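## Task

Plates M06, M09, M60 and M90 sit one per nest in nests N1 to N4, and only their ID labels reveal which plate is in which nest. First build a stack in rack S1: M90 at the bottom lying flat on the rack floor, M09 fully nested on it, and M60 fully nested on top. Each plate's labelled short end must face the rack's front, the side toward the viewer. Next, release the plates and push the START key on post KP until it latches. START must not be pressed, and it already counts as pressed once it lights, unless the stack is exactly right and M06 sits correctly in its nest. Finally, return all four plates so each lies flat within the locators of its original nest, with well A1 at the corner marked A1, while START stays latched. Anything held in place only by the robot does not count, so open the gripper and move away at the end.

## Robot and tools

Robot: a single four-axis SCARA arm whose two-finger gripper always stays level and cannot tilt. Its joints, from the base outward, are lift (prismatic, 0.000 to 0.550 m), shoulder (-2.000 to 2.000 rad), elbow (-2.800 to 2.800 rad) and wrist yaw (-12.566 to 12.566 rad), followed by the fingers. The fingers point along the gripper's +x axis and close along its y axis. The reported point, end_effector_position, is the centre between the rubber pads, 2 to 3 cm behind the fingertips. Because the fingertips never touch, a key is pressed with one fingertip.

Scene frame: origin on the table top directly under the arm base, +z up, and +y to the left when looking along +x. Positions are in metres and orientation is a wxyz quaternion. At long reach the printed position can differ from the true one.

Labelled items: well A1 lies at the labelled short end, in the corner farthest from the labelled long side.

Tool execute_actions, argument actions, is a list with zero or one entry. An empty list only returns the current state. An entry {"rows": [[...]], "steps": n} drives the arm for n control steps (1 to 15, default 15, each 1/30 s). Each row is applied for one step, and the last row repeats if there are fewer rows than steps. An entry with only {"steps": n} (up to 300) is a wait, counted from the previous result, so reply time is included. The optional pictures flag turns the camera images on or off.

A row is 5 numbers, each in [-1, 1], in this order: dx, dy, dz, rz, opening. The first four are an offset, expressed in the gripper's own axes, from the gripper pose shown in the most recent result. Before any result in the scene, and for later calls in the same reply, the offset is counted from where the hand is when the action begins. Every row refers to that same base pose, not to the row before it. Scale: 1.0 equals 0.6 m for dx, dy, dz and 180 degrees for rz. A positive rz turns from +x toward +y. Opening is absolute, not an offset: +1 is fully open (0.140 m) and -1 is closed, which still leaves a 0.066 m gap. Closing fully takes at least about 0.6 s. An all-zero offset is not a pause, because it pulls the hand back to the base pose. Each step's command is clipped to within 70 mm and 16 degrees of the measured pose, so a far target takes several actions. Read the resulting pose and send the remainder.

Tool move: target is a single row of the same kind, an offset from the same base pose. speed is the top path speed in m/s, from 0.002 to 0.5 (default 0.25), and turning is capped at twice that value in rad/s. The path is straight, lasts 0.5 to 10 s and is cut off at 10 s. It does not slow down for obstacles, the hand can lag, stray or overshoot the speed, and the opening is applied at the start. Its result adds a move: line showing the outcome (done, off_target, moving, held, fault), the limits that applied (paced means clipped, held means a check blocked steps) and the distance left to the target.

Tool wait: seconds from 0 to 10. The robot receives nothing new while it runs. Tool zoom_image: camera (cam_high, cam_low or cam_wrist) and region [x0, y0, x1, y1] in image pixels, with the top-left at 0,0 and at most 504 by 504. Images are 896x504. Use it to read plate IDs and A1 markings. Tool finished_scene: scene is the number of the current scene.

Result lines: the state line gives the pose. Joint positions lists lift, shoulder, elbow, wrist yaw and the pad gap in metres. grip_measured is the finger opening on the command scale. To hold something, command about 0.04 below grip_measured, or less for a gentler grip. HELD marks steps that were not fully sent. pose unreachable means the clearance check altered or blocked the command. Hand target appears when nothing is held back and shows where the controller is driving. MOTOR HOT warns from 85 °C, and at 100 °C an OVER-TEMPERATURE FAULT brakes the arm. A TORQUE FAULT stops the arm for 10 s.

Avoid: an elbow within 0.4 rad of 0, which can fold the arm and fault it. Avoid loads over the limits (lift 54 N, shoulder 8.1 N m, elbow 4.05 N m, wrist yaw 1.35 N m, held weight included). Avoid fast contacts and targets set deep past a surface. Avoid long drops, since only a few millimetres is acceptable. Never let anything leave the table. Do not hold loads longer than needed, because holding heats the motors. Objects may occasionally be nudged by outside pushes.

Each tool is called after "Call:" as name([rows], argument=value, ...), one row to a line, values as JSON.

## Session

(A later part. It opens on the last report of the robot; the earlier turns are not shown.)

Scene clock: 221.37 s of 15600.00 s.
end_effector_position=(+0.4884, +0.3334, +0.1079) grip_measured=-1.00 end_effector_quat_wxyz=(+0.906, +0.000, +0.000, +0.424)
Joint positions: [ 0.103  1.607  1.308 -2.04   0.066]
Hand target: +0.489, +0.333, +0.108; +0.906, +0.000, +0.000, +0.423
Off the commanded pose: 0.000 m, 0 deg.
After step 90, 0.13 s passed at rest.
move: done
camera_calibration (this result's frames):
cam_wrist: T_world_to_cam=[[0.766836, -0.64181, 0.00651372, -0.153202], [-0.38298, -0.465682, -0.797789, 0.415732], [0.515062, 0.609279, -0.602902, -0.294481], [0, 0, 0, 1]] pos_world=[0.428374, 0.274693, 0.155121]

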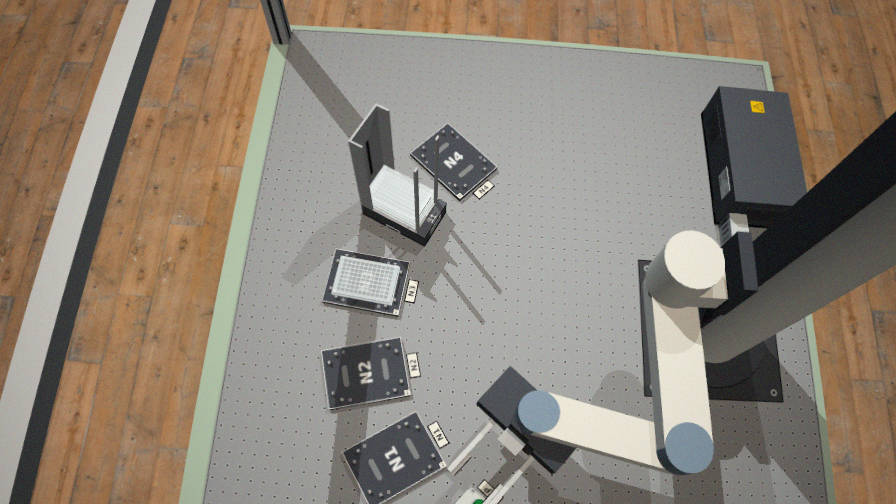

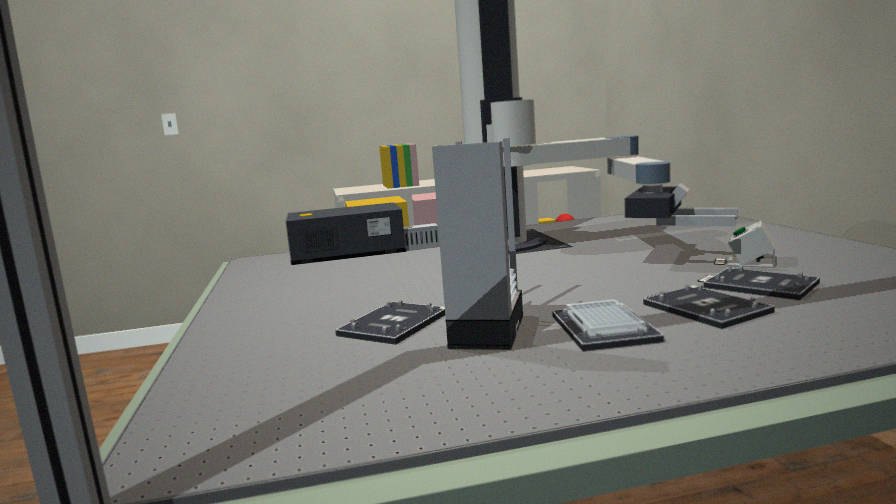

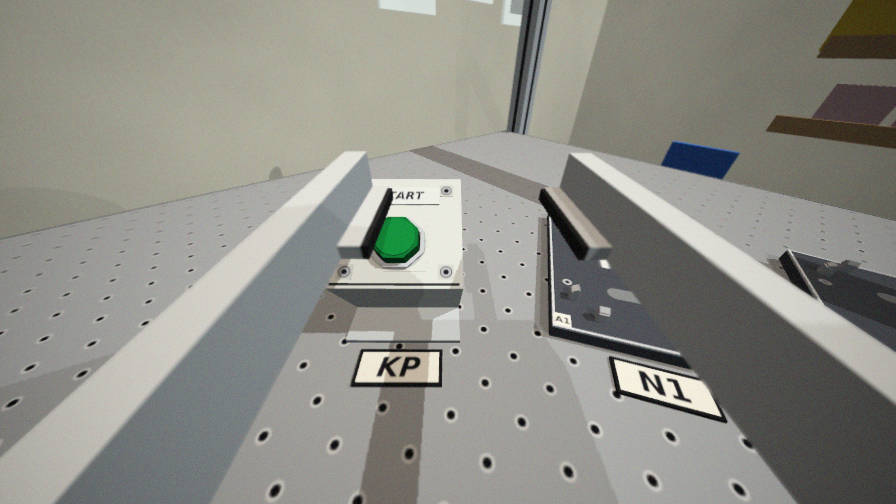

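Call:
move(target=[0.042,0,-0.028,0,-1], speed=0.04)

Call:
move(target=[0,0,-0.017,0,-1], speed=0.01)

Scene clock: 226.30 s of 15600.00 s.
end_effector_position=(+0.5045, +0.3528, +0.0911) grip_measured=-1.00 end_effector_quat_wxyz=(+0.906, +0.000, +0.000, +0.424)
Joint positions: [ 0.086  1.562  1.434 -2.121  0.066]
Hand target: +0.505, +0.353, +0.091; +0.906, +0.000, +0.000, +0.424
Off the commanded pose: 0.000 m, 0 deg.
After step 90, 0.93 s passed at rest.
move: done
camera_calibration (this result's frames):
cam_wrist: T_world_to_cam=[[0.767113, -0.641478, 0.00651372, -0.153201], [-0.382778, -0.465847, -0.797789, 0.417456], [0.514799, 0.609501, -0.602902, -0.324701], [0, 0, 0, 1]] pos_world=[0.444471, 0.294102, 0.138277]

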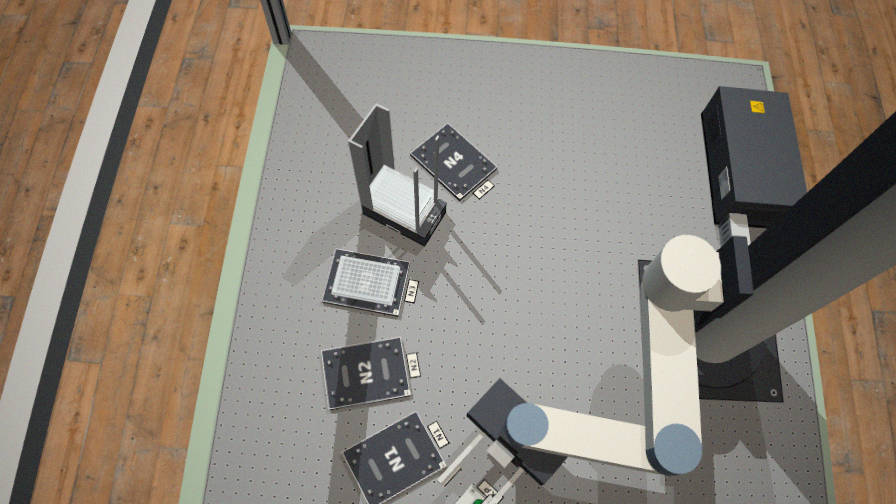

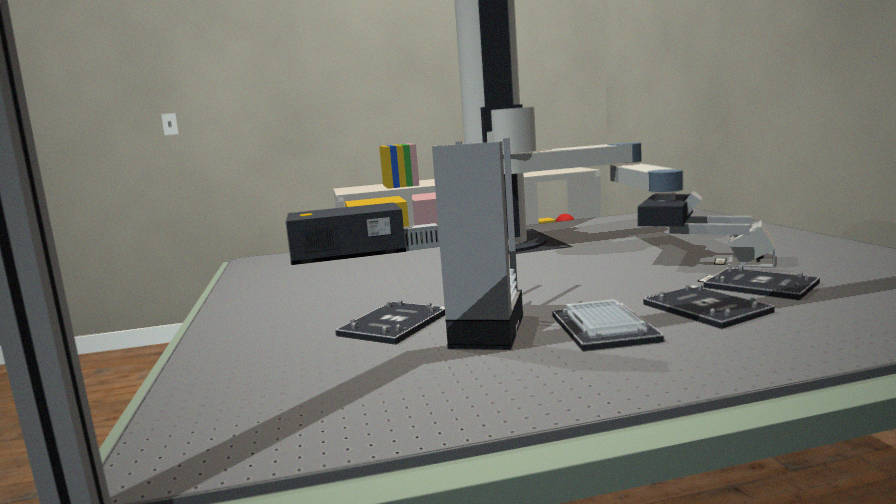

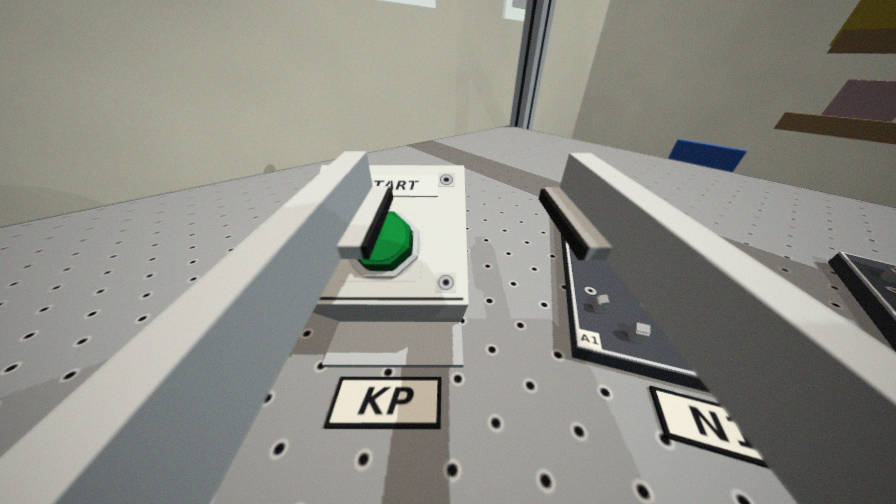

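Scene clock: 236.97 s of 15600.00 s.
end_effector_position=(+0.5044, +0.3528, +0.0874) grip_measured=-1.00 end_effector_quat_wxyz=(+0.906, +0.000, +0.000, +0.424)
Joint positions: [ 0.082  1.562  1.434 -2.12   0.066]
Hand target: +0.504, +0.353, +0.087; +0.905, +0.000, +0.000, +0.424
Off the commanded pose: 0.006 m, 0 deg.
TORQUE FAULT: the external load on joint 1 (lift) reached its load limit, and the arm stopped for 10 seconds. The arm's remaining commands of this call were not run. The arm holds where it stopped, with its grip as last carried out, and accepts commands again: back off and push less far. The arm stops again, at the same cost, whenever a joint's load reaches its limit.
move: fault
camera_calibration (this result's frames):
cam_wrist: T_world_to_cam=[[0.767786, -0.640673, 0.00651372, -0.15374], [-0.382289, -0.466249, -0.797789, 0.414311], [0.514159, 0.610041, -0.602902, -0.326714], [0, 0, 0, 1]] pos_world=[0.444409, 0.293984, 0.134558]

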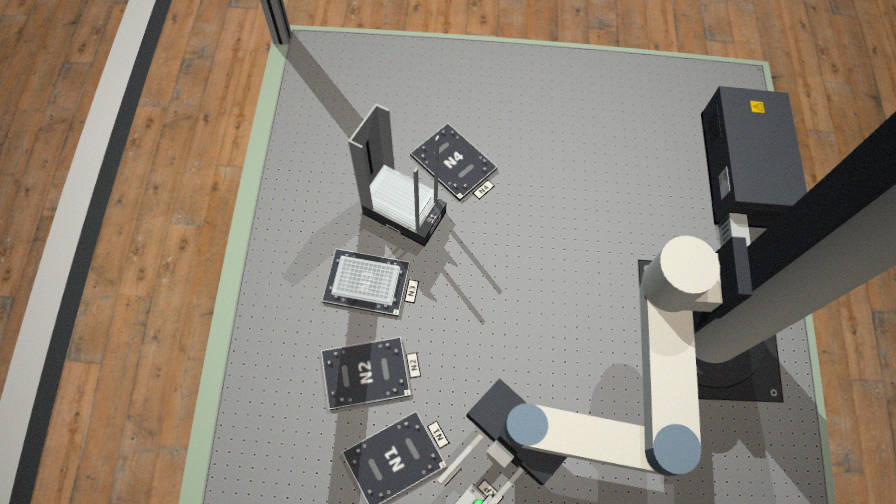

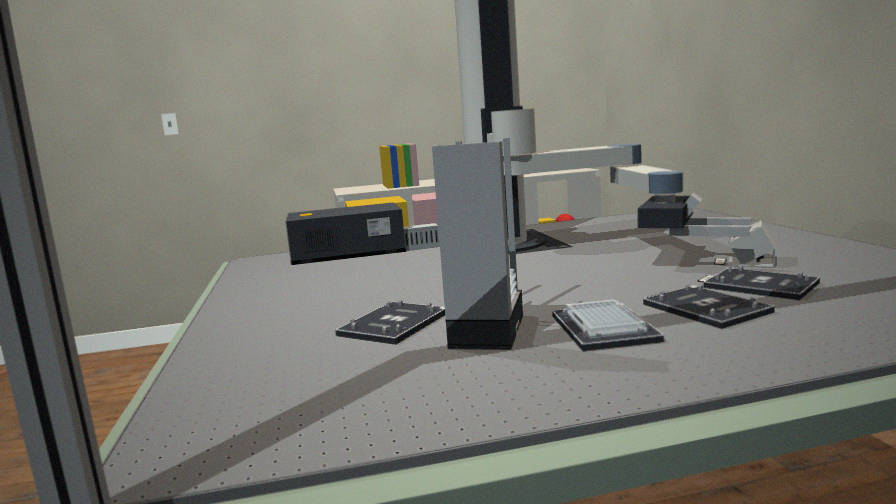

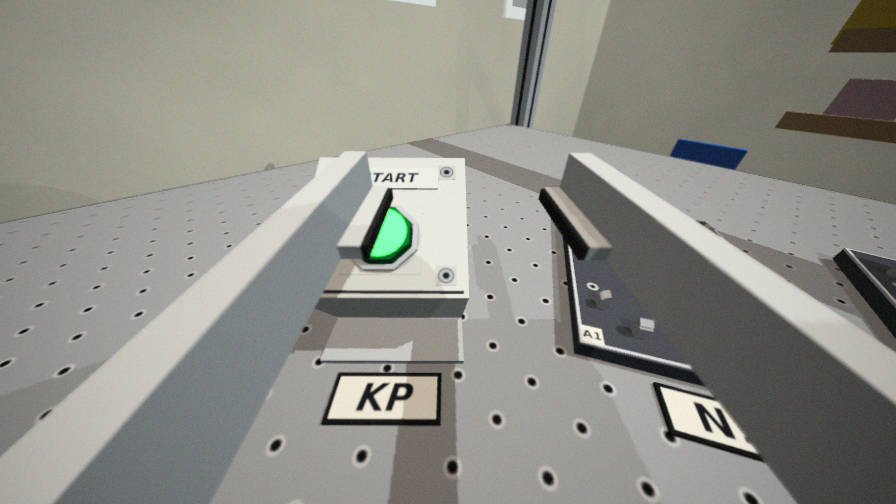

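Oops. Check latch.

Call:
move(target=[-0.02,0,0.015,0,-1], speed=0.03)

Scene clock: 239.53 s of 15600.00 s.
end_effector_position=(+0.4968, +0.3435, +0.0964) grip_measured=-1.00 end_effector_quat_wxyz=(+0.906, +0.000, +0.000, +0.424)
Joint positions: [ 0.091  1.584  1.373 -2.081  0.066]
Hand target: +0.497, +0.344, +0.096; +0.906, +0.000, +0.000, +0.424
Off the commanded pose: 0.000 m, 0 deg.
move: done
camera_calibration (this result's frames):
cam_wrist: T_world_to_cam=[[0.767522, -0.64099, 0.00651372, -0.153681], [-0.382482, -0.466091, -0.797789, 0.414307], [0.514411, 0.609829, -0.602902, -0.311737], [0, 0, 0, 1]] pos_world=[0.436779, 0.284703, 0.143584]

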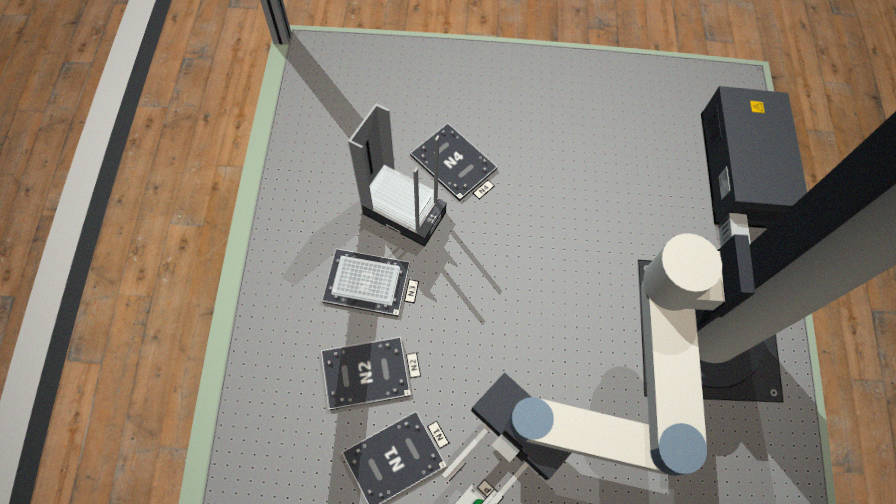

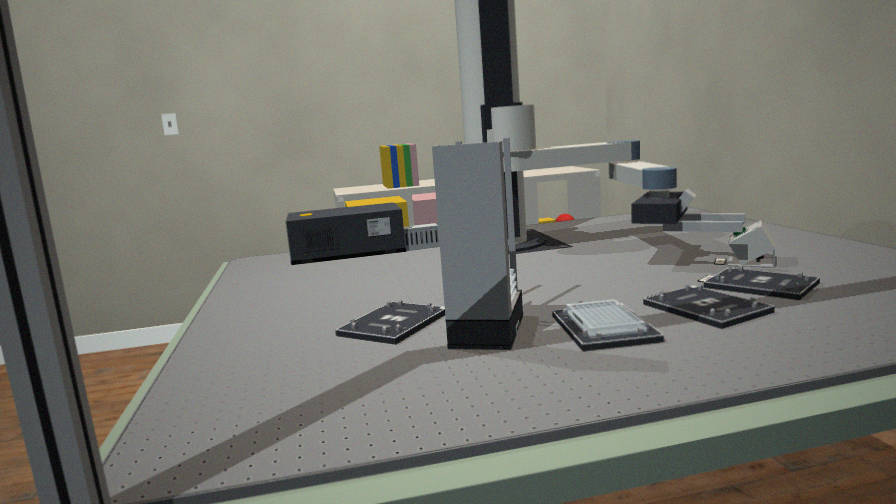

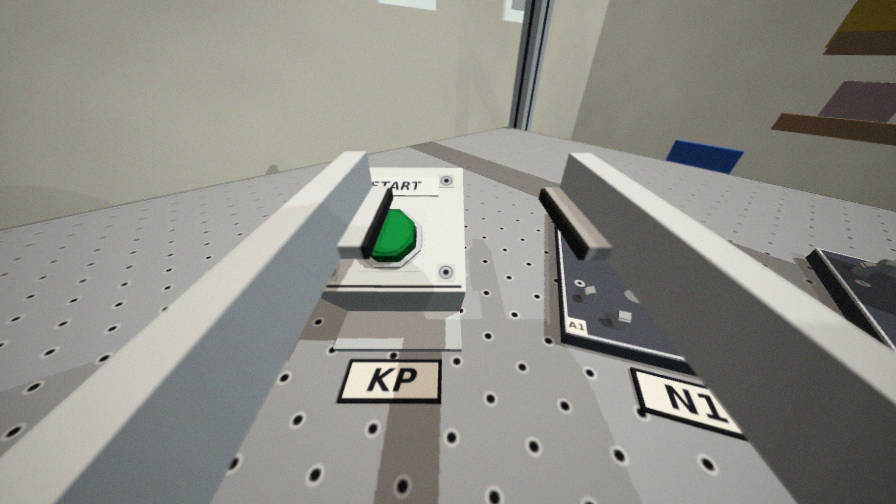

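Tip was too far forward. Lower here in small steps.

Call:
move(target=[0,0,-0.017,0,-1], speed=0.008)

Scene clock: 245.50 s of 15600.00 s.
end_effector_position=(+0.4968, +0.3435, +0.0865) grip_measured=-1.00 end_effector_quat_wxyz=(+0.906, +0.000, +0.000, +0.424)
Joint positions: [ 0.081  1.584  1.373 -2.081  0.066]
Hand target: +0.497, +0.343, +0.086; +0.906, +0.000, +0.000, +0.424
Off the commanded pose: 0.000 m, 0 deg.
After step 90, 1.47 s passed at rest.
move: done
camera_calibration (this result's frames):
cam_wrist: T_world_to_cam=[[0.7676, -0.640897, 0.00651372, -0.153667], [-0.382425, -0.466137, -0.797789, 0.406388], [0.514336, 0.609891, -0.602902, -0.317704], [0, 0, 0, 1]] pos_world=[0.436774, 0.284713, 0.133668]

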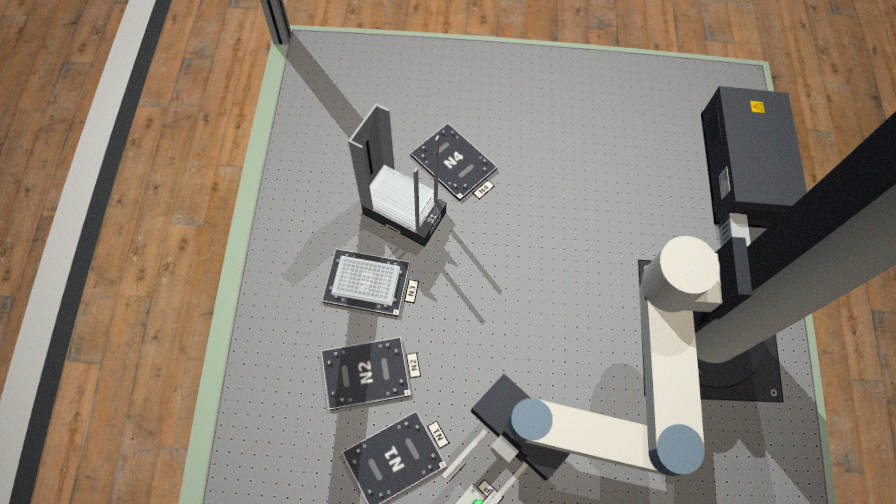

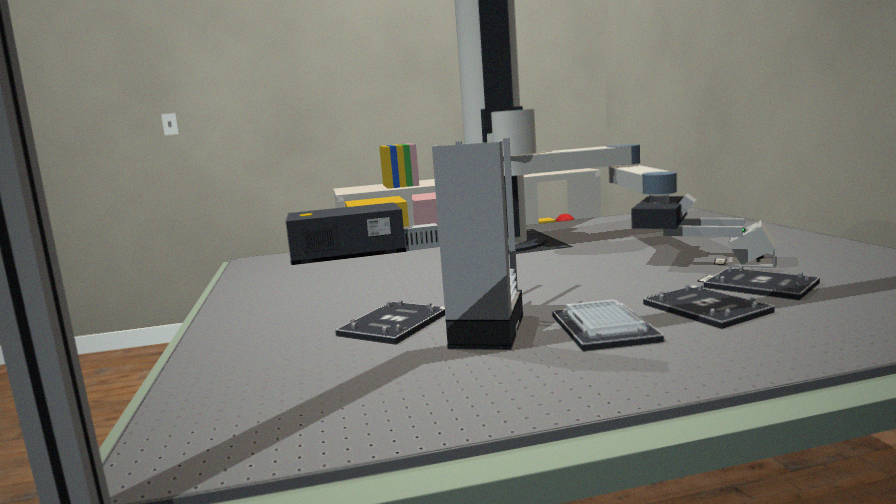

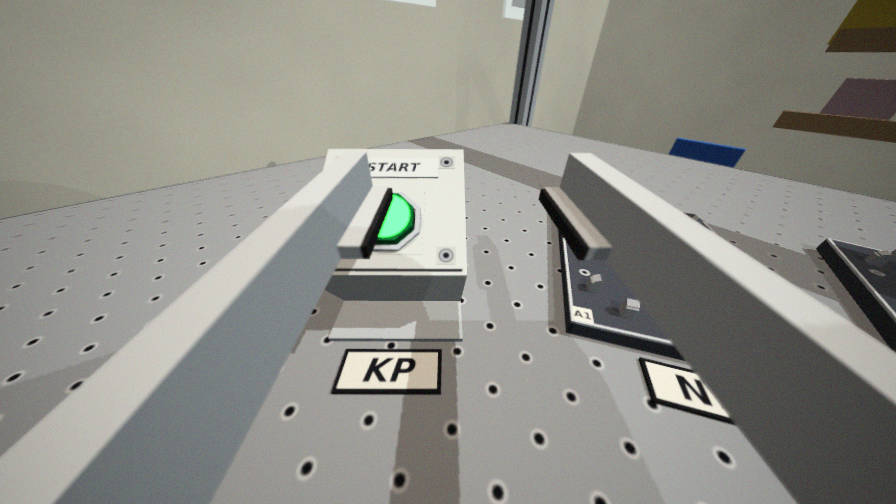

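Call:
move(target=[-0.006,0,-0.005,0,-1], speed=0.005)

Call:
move(target=[0,0,-0.002,0,-1], speed=0.004)

Call:
move(target=[-0.01,0,0.02,0,-1], speed=0.03)

Scene clock: 251.17 s of 15600.00 s.
end_effector_position=(+0.4945, +0.3407, +0.0838) grip_measured=-1.00 end_effector_quat_wxyz=(+0.906, +0.000, +0.000, +0.424)
Joint positions: [ 0.079  1.591  1.355 -2.069  0.066]
Hand target: +0.494, +0.341, +0.083; +0.906, +0.000, +0.000, +0.424
Off the commanded pose: 0.000 m, 0 deg.
After step 90, 1.50 s passed at rest.
move: done
camera_calibration (this result's frames):
cam_wrist: T_world_to_cam=[[0.767732, -0.640738, 0.00651372, -0.153747], [-0.382329, -0.466216, -0.797789, 0.402075], [0.51421, 0.609997, -0.602902, -0.316451], [0, 0, 0, 1]] pos_world=[0.434484, 0.281977, 0.130983]

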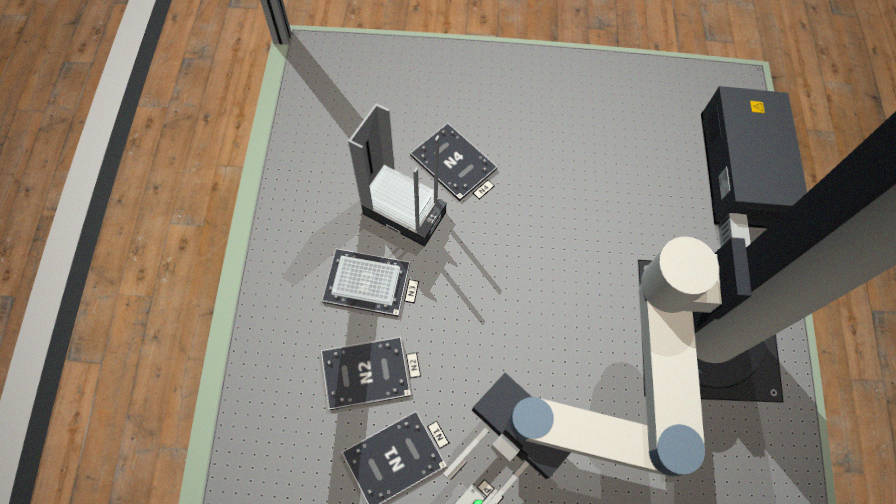

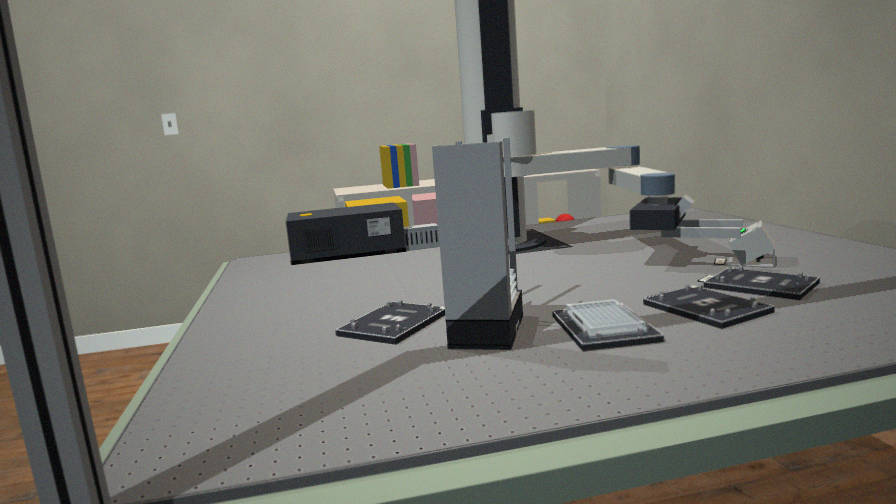

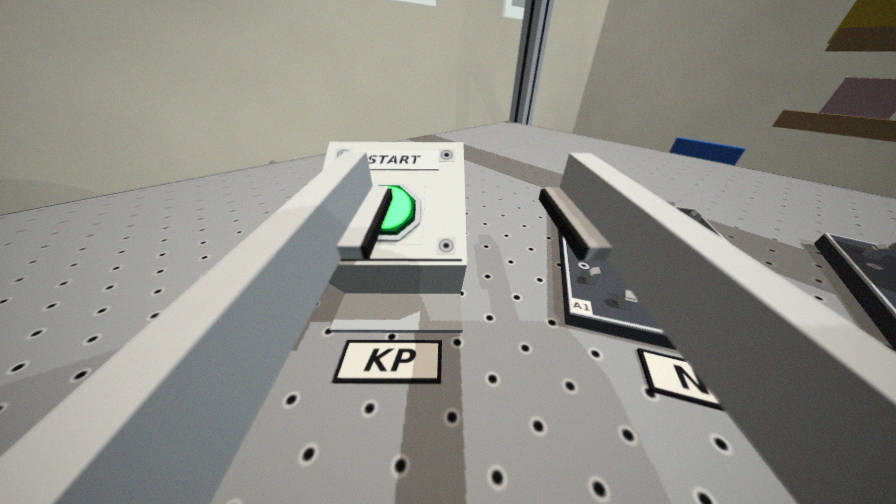

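Scene clock: 251.87 s of 15600.00 s.
end_effector_position=(+0.4945, +0.3408, +0.0829) grip_measured=-1.00 end_effector_quat_wxyz=(+0.906, +0.000, +0.000, +0.424)
Joint positions: [ 0.078  1.591  1.355 -2.069  0.066]
Hand target: +0.494, +0.341, +0.083; +0.906, +0.000, +0.000, +0.424
Off the commanded pose: 0.000 m, 0 deg.
move: done
camera_calibration (this result's frames):
cam_wrist: T_world_to_cam=[[0.767762, -0.640702, 0.00651372, -0.153757], [-0.382307, -0.466235, -0.797789, 0.401388], [0.514182, 0.610022, -0.602902, -0.316971], [0, 0, 0, 1]] pos_world=[0.434483, 0.281988, 0.130122]

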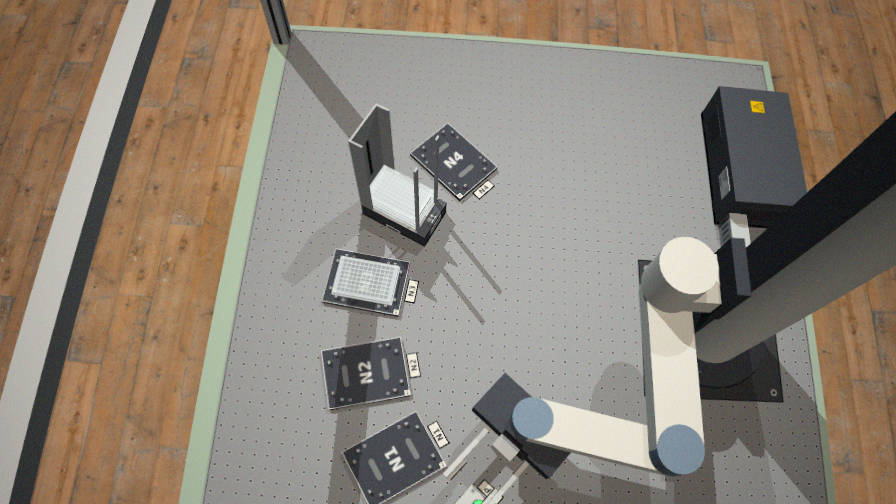

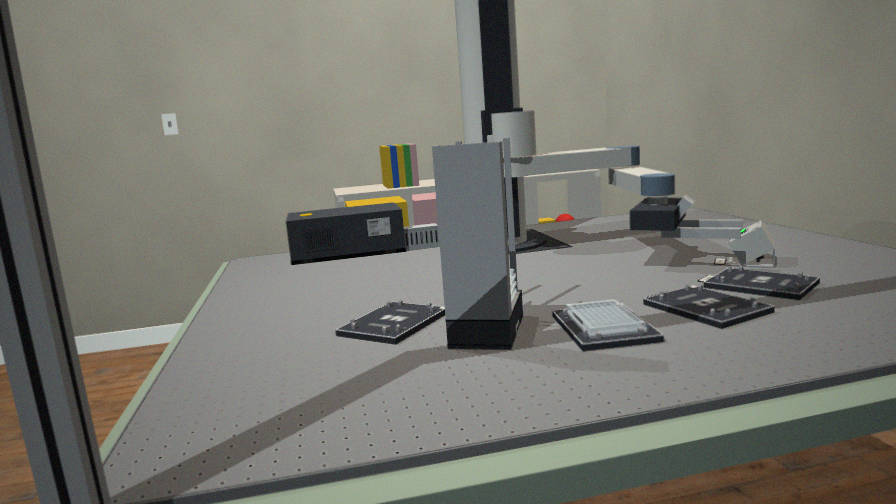

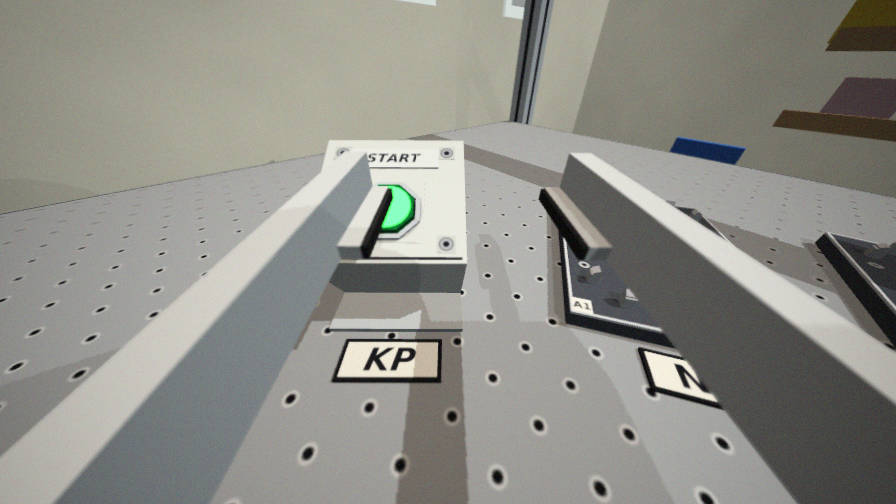

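Scene clock: 252.57 s of 15600.00 s.
end_effector_position=(+0.4907, +0.3361, +0.0950) grip_measured=-1.00 end_effector_quat_wxyz=(+0.906, +0.000, +0.000, +0.424)
Joint positions: [ 0.09   1.601  1.325 -2.05   0.066]
Hand target: +0.491, +0.336, +0.095; +0.906, +0.000, +0.000, +0.424
Off the commanded pose: 0.000 m, 0 deg.
move: done
camera_calibration (this result's frames):
cam_wrist: T_world_to_cam=[[0.767546, -0.640961, 0.00651372, -0.153745], [-0.382464, -0.466106, -0.797789, 0.407426], [0.514387, 0.609848, -0.602902, -0.304957], [0, 0, 0, 1]] pos_world=[0.430698, 0.277336, 0.142182]

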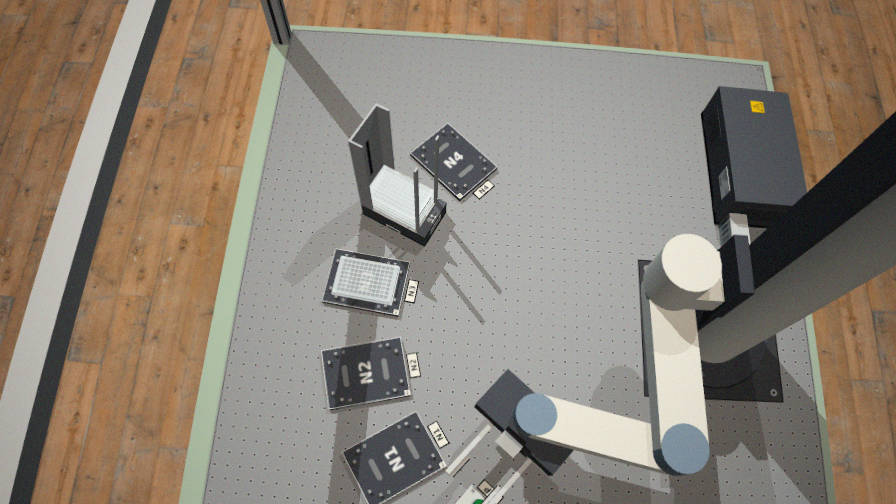

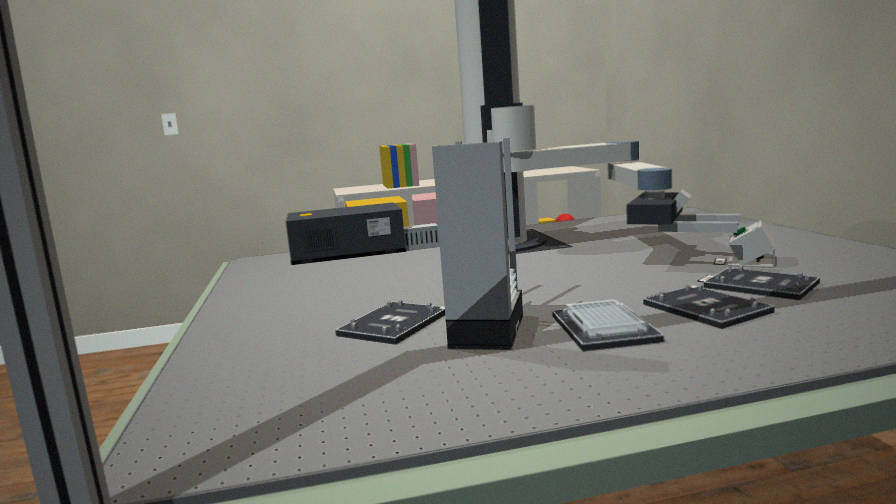

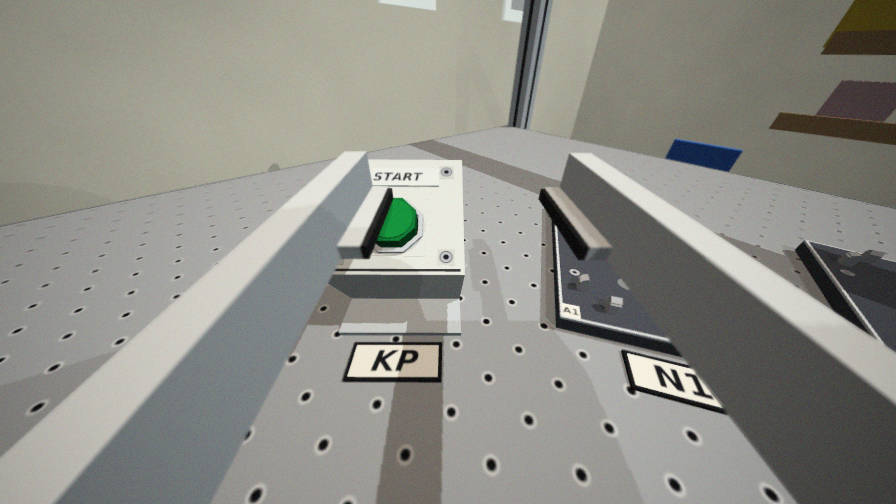

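Deeper: same xy as before, z≈.081.

Call:
move(target=[0.01,0,-0.0235,0,-1], speed=0.008)

Call:
move(target=[-0.005,0,0.012,0,-1], speed=0.03)

Scene clock: 257.87 s of 15600.00 s.
end_effector_position=(+0.4945, +0.3408, +0.0812) grip_measured=-1.00 end_effector_quat_wxyz=(+0.906, +0.000, +0.000, +0.424)
Joint positions: [ 0.076  1.591  1.355 -2.069  0.066]
Hand target: +0.495, +0.341, +0.081; +0.906, +0.000, +0.000, +0.424
Off the commanded pose: 0.000 m, 0 deg.
After step 90, 0.17 s passed at rest.
move: done
camera_calibration (this result's frames):
cam_wrist: T_world_to_cam=[[0.767797, -0.64066, 0.00651372, -0.153767], [-0.382281, -0.466256, -0.797789, 0.40003], [0.514148, 0.61005, -0.602902, -0.317976], [0, 0, 0, 1]] pos_world=[0.434472, 0.281985, 0.128433]

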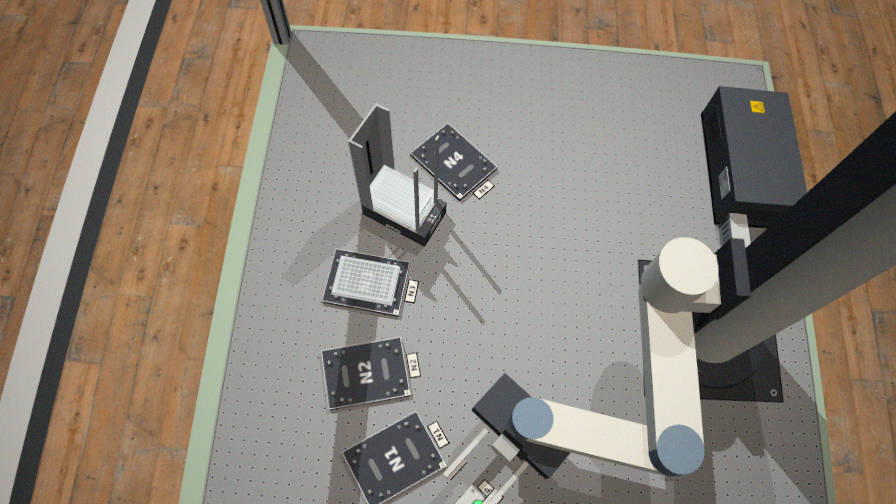

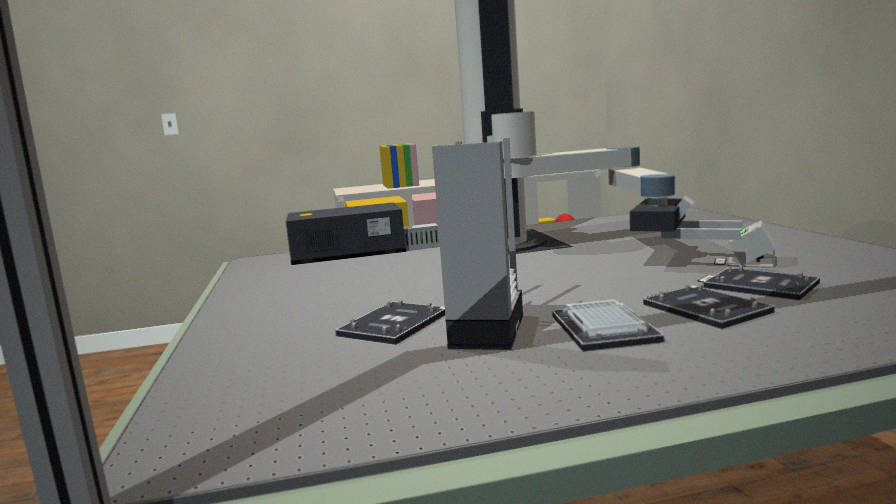

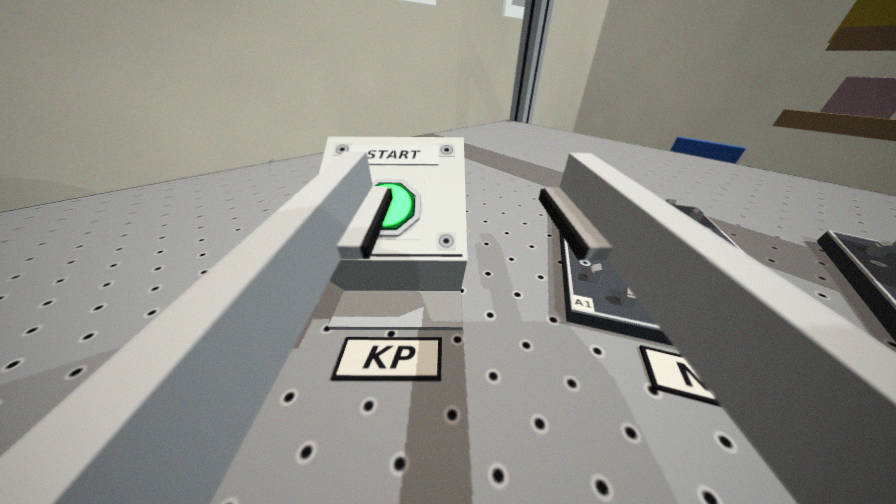

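Scene clock: 258.57 s of 15600.00 s.
end_effector_position=(+0.4926, +0.3384, +0.0884) grip_measured=-1.00 end_effector_quat_wxyz=(+0.906, +0.000, +0.000, +0.424)
Joint positions: [ 0.083  1.596  1.34  -2.06   0.066]
Hand target: +0.493, +0.338, +0.088; +0.906, +0.000, +0.000, +0.424
Off the commanded pose: 0.000 m, 0 deg.
move: done
camera_calibration (this result's frames):
cam_wrist: T_world_to_cam=[[0.767596, -0.640901, 0.00651372, -0.153725], [-0.382428, -0.466135, -0.797789, 0.40401], [0.51434, 0.609888, -0.602902, -0.311285], [0, 0, 0, 1]] pos_world=[0.43261, 0.279649, 0.135642]

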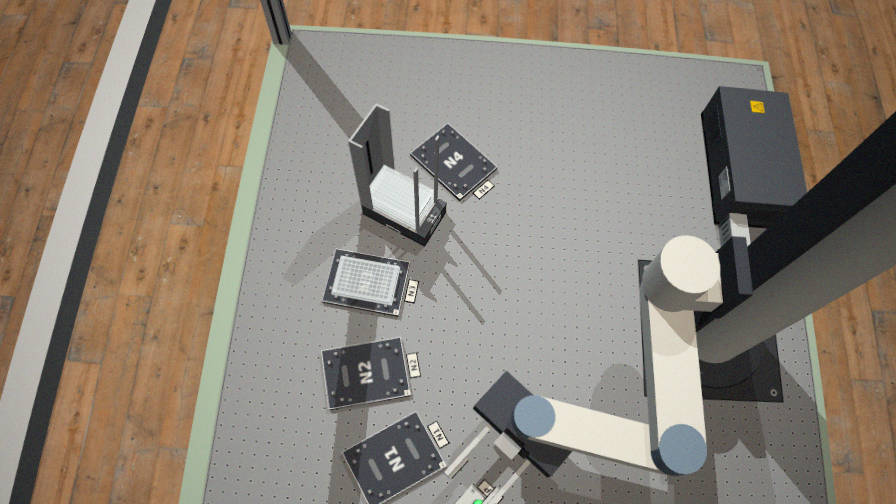

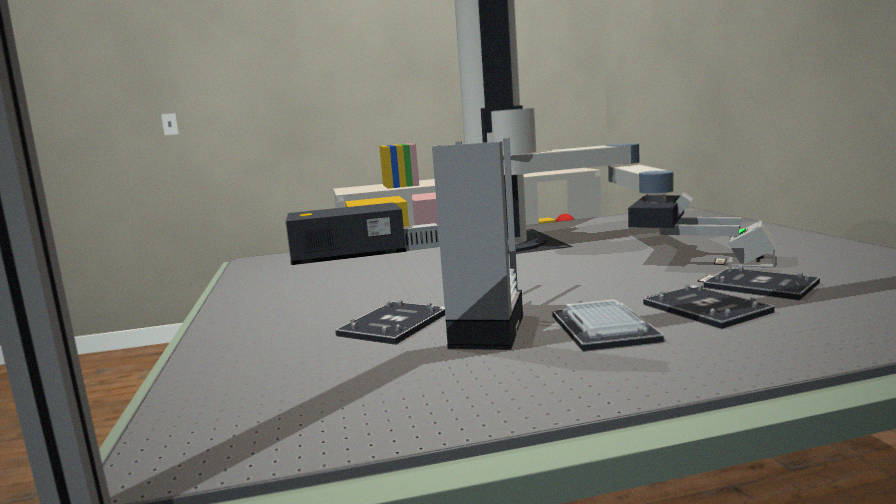

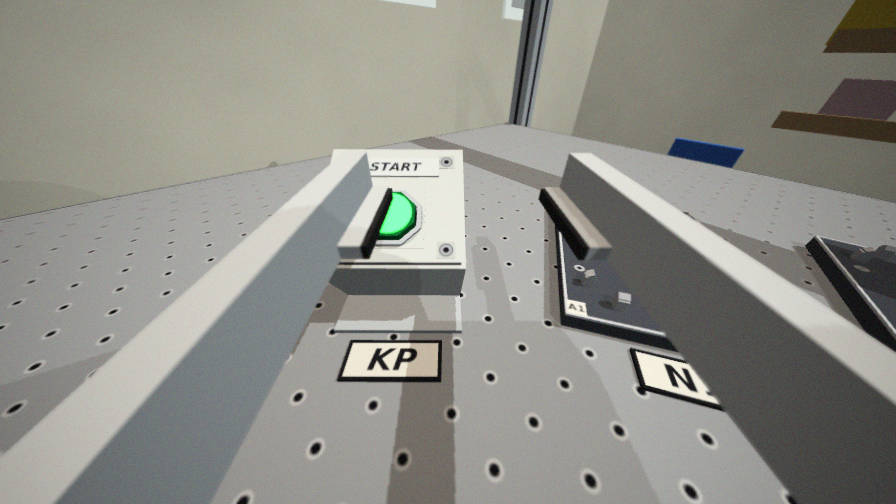

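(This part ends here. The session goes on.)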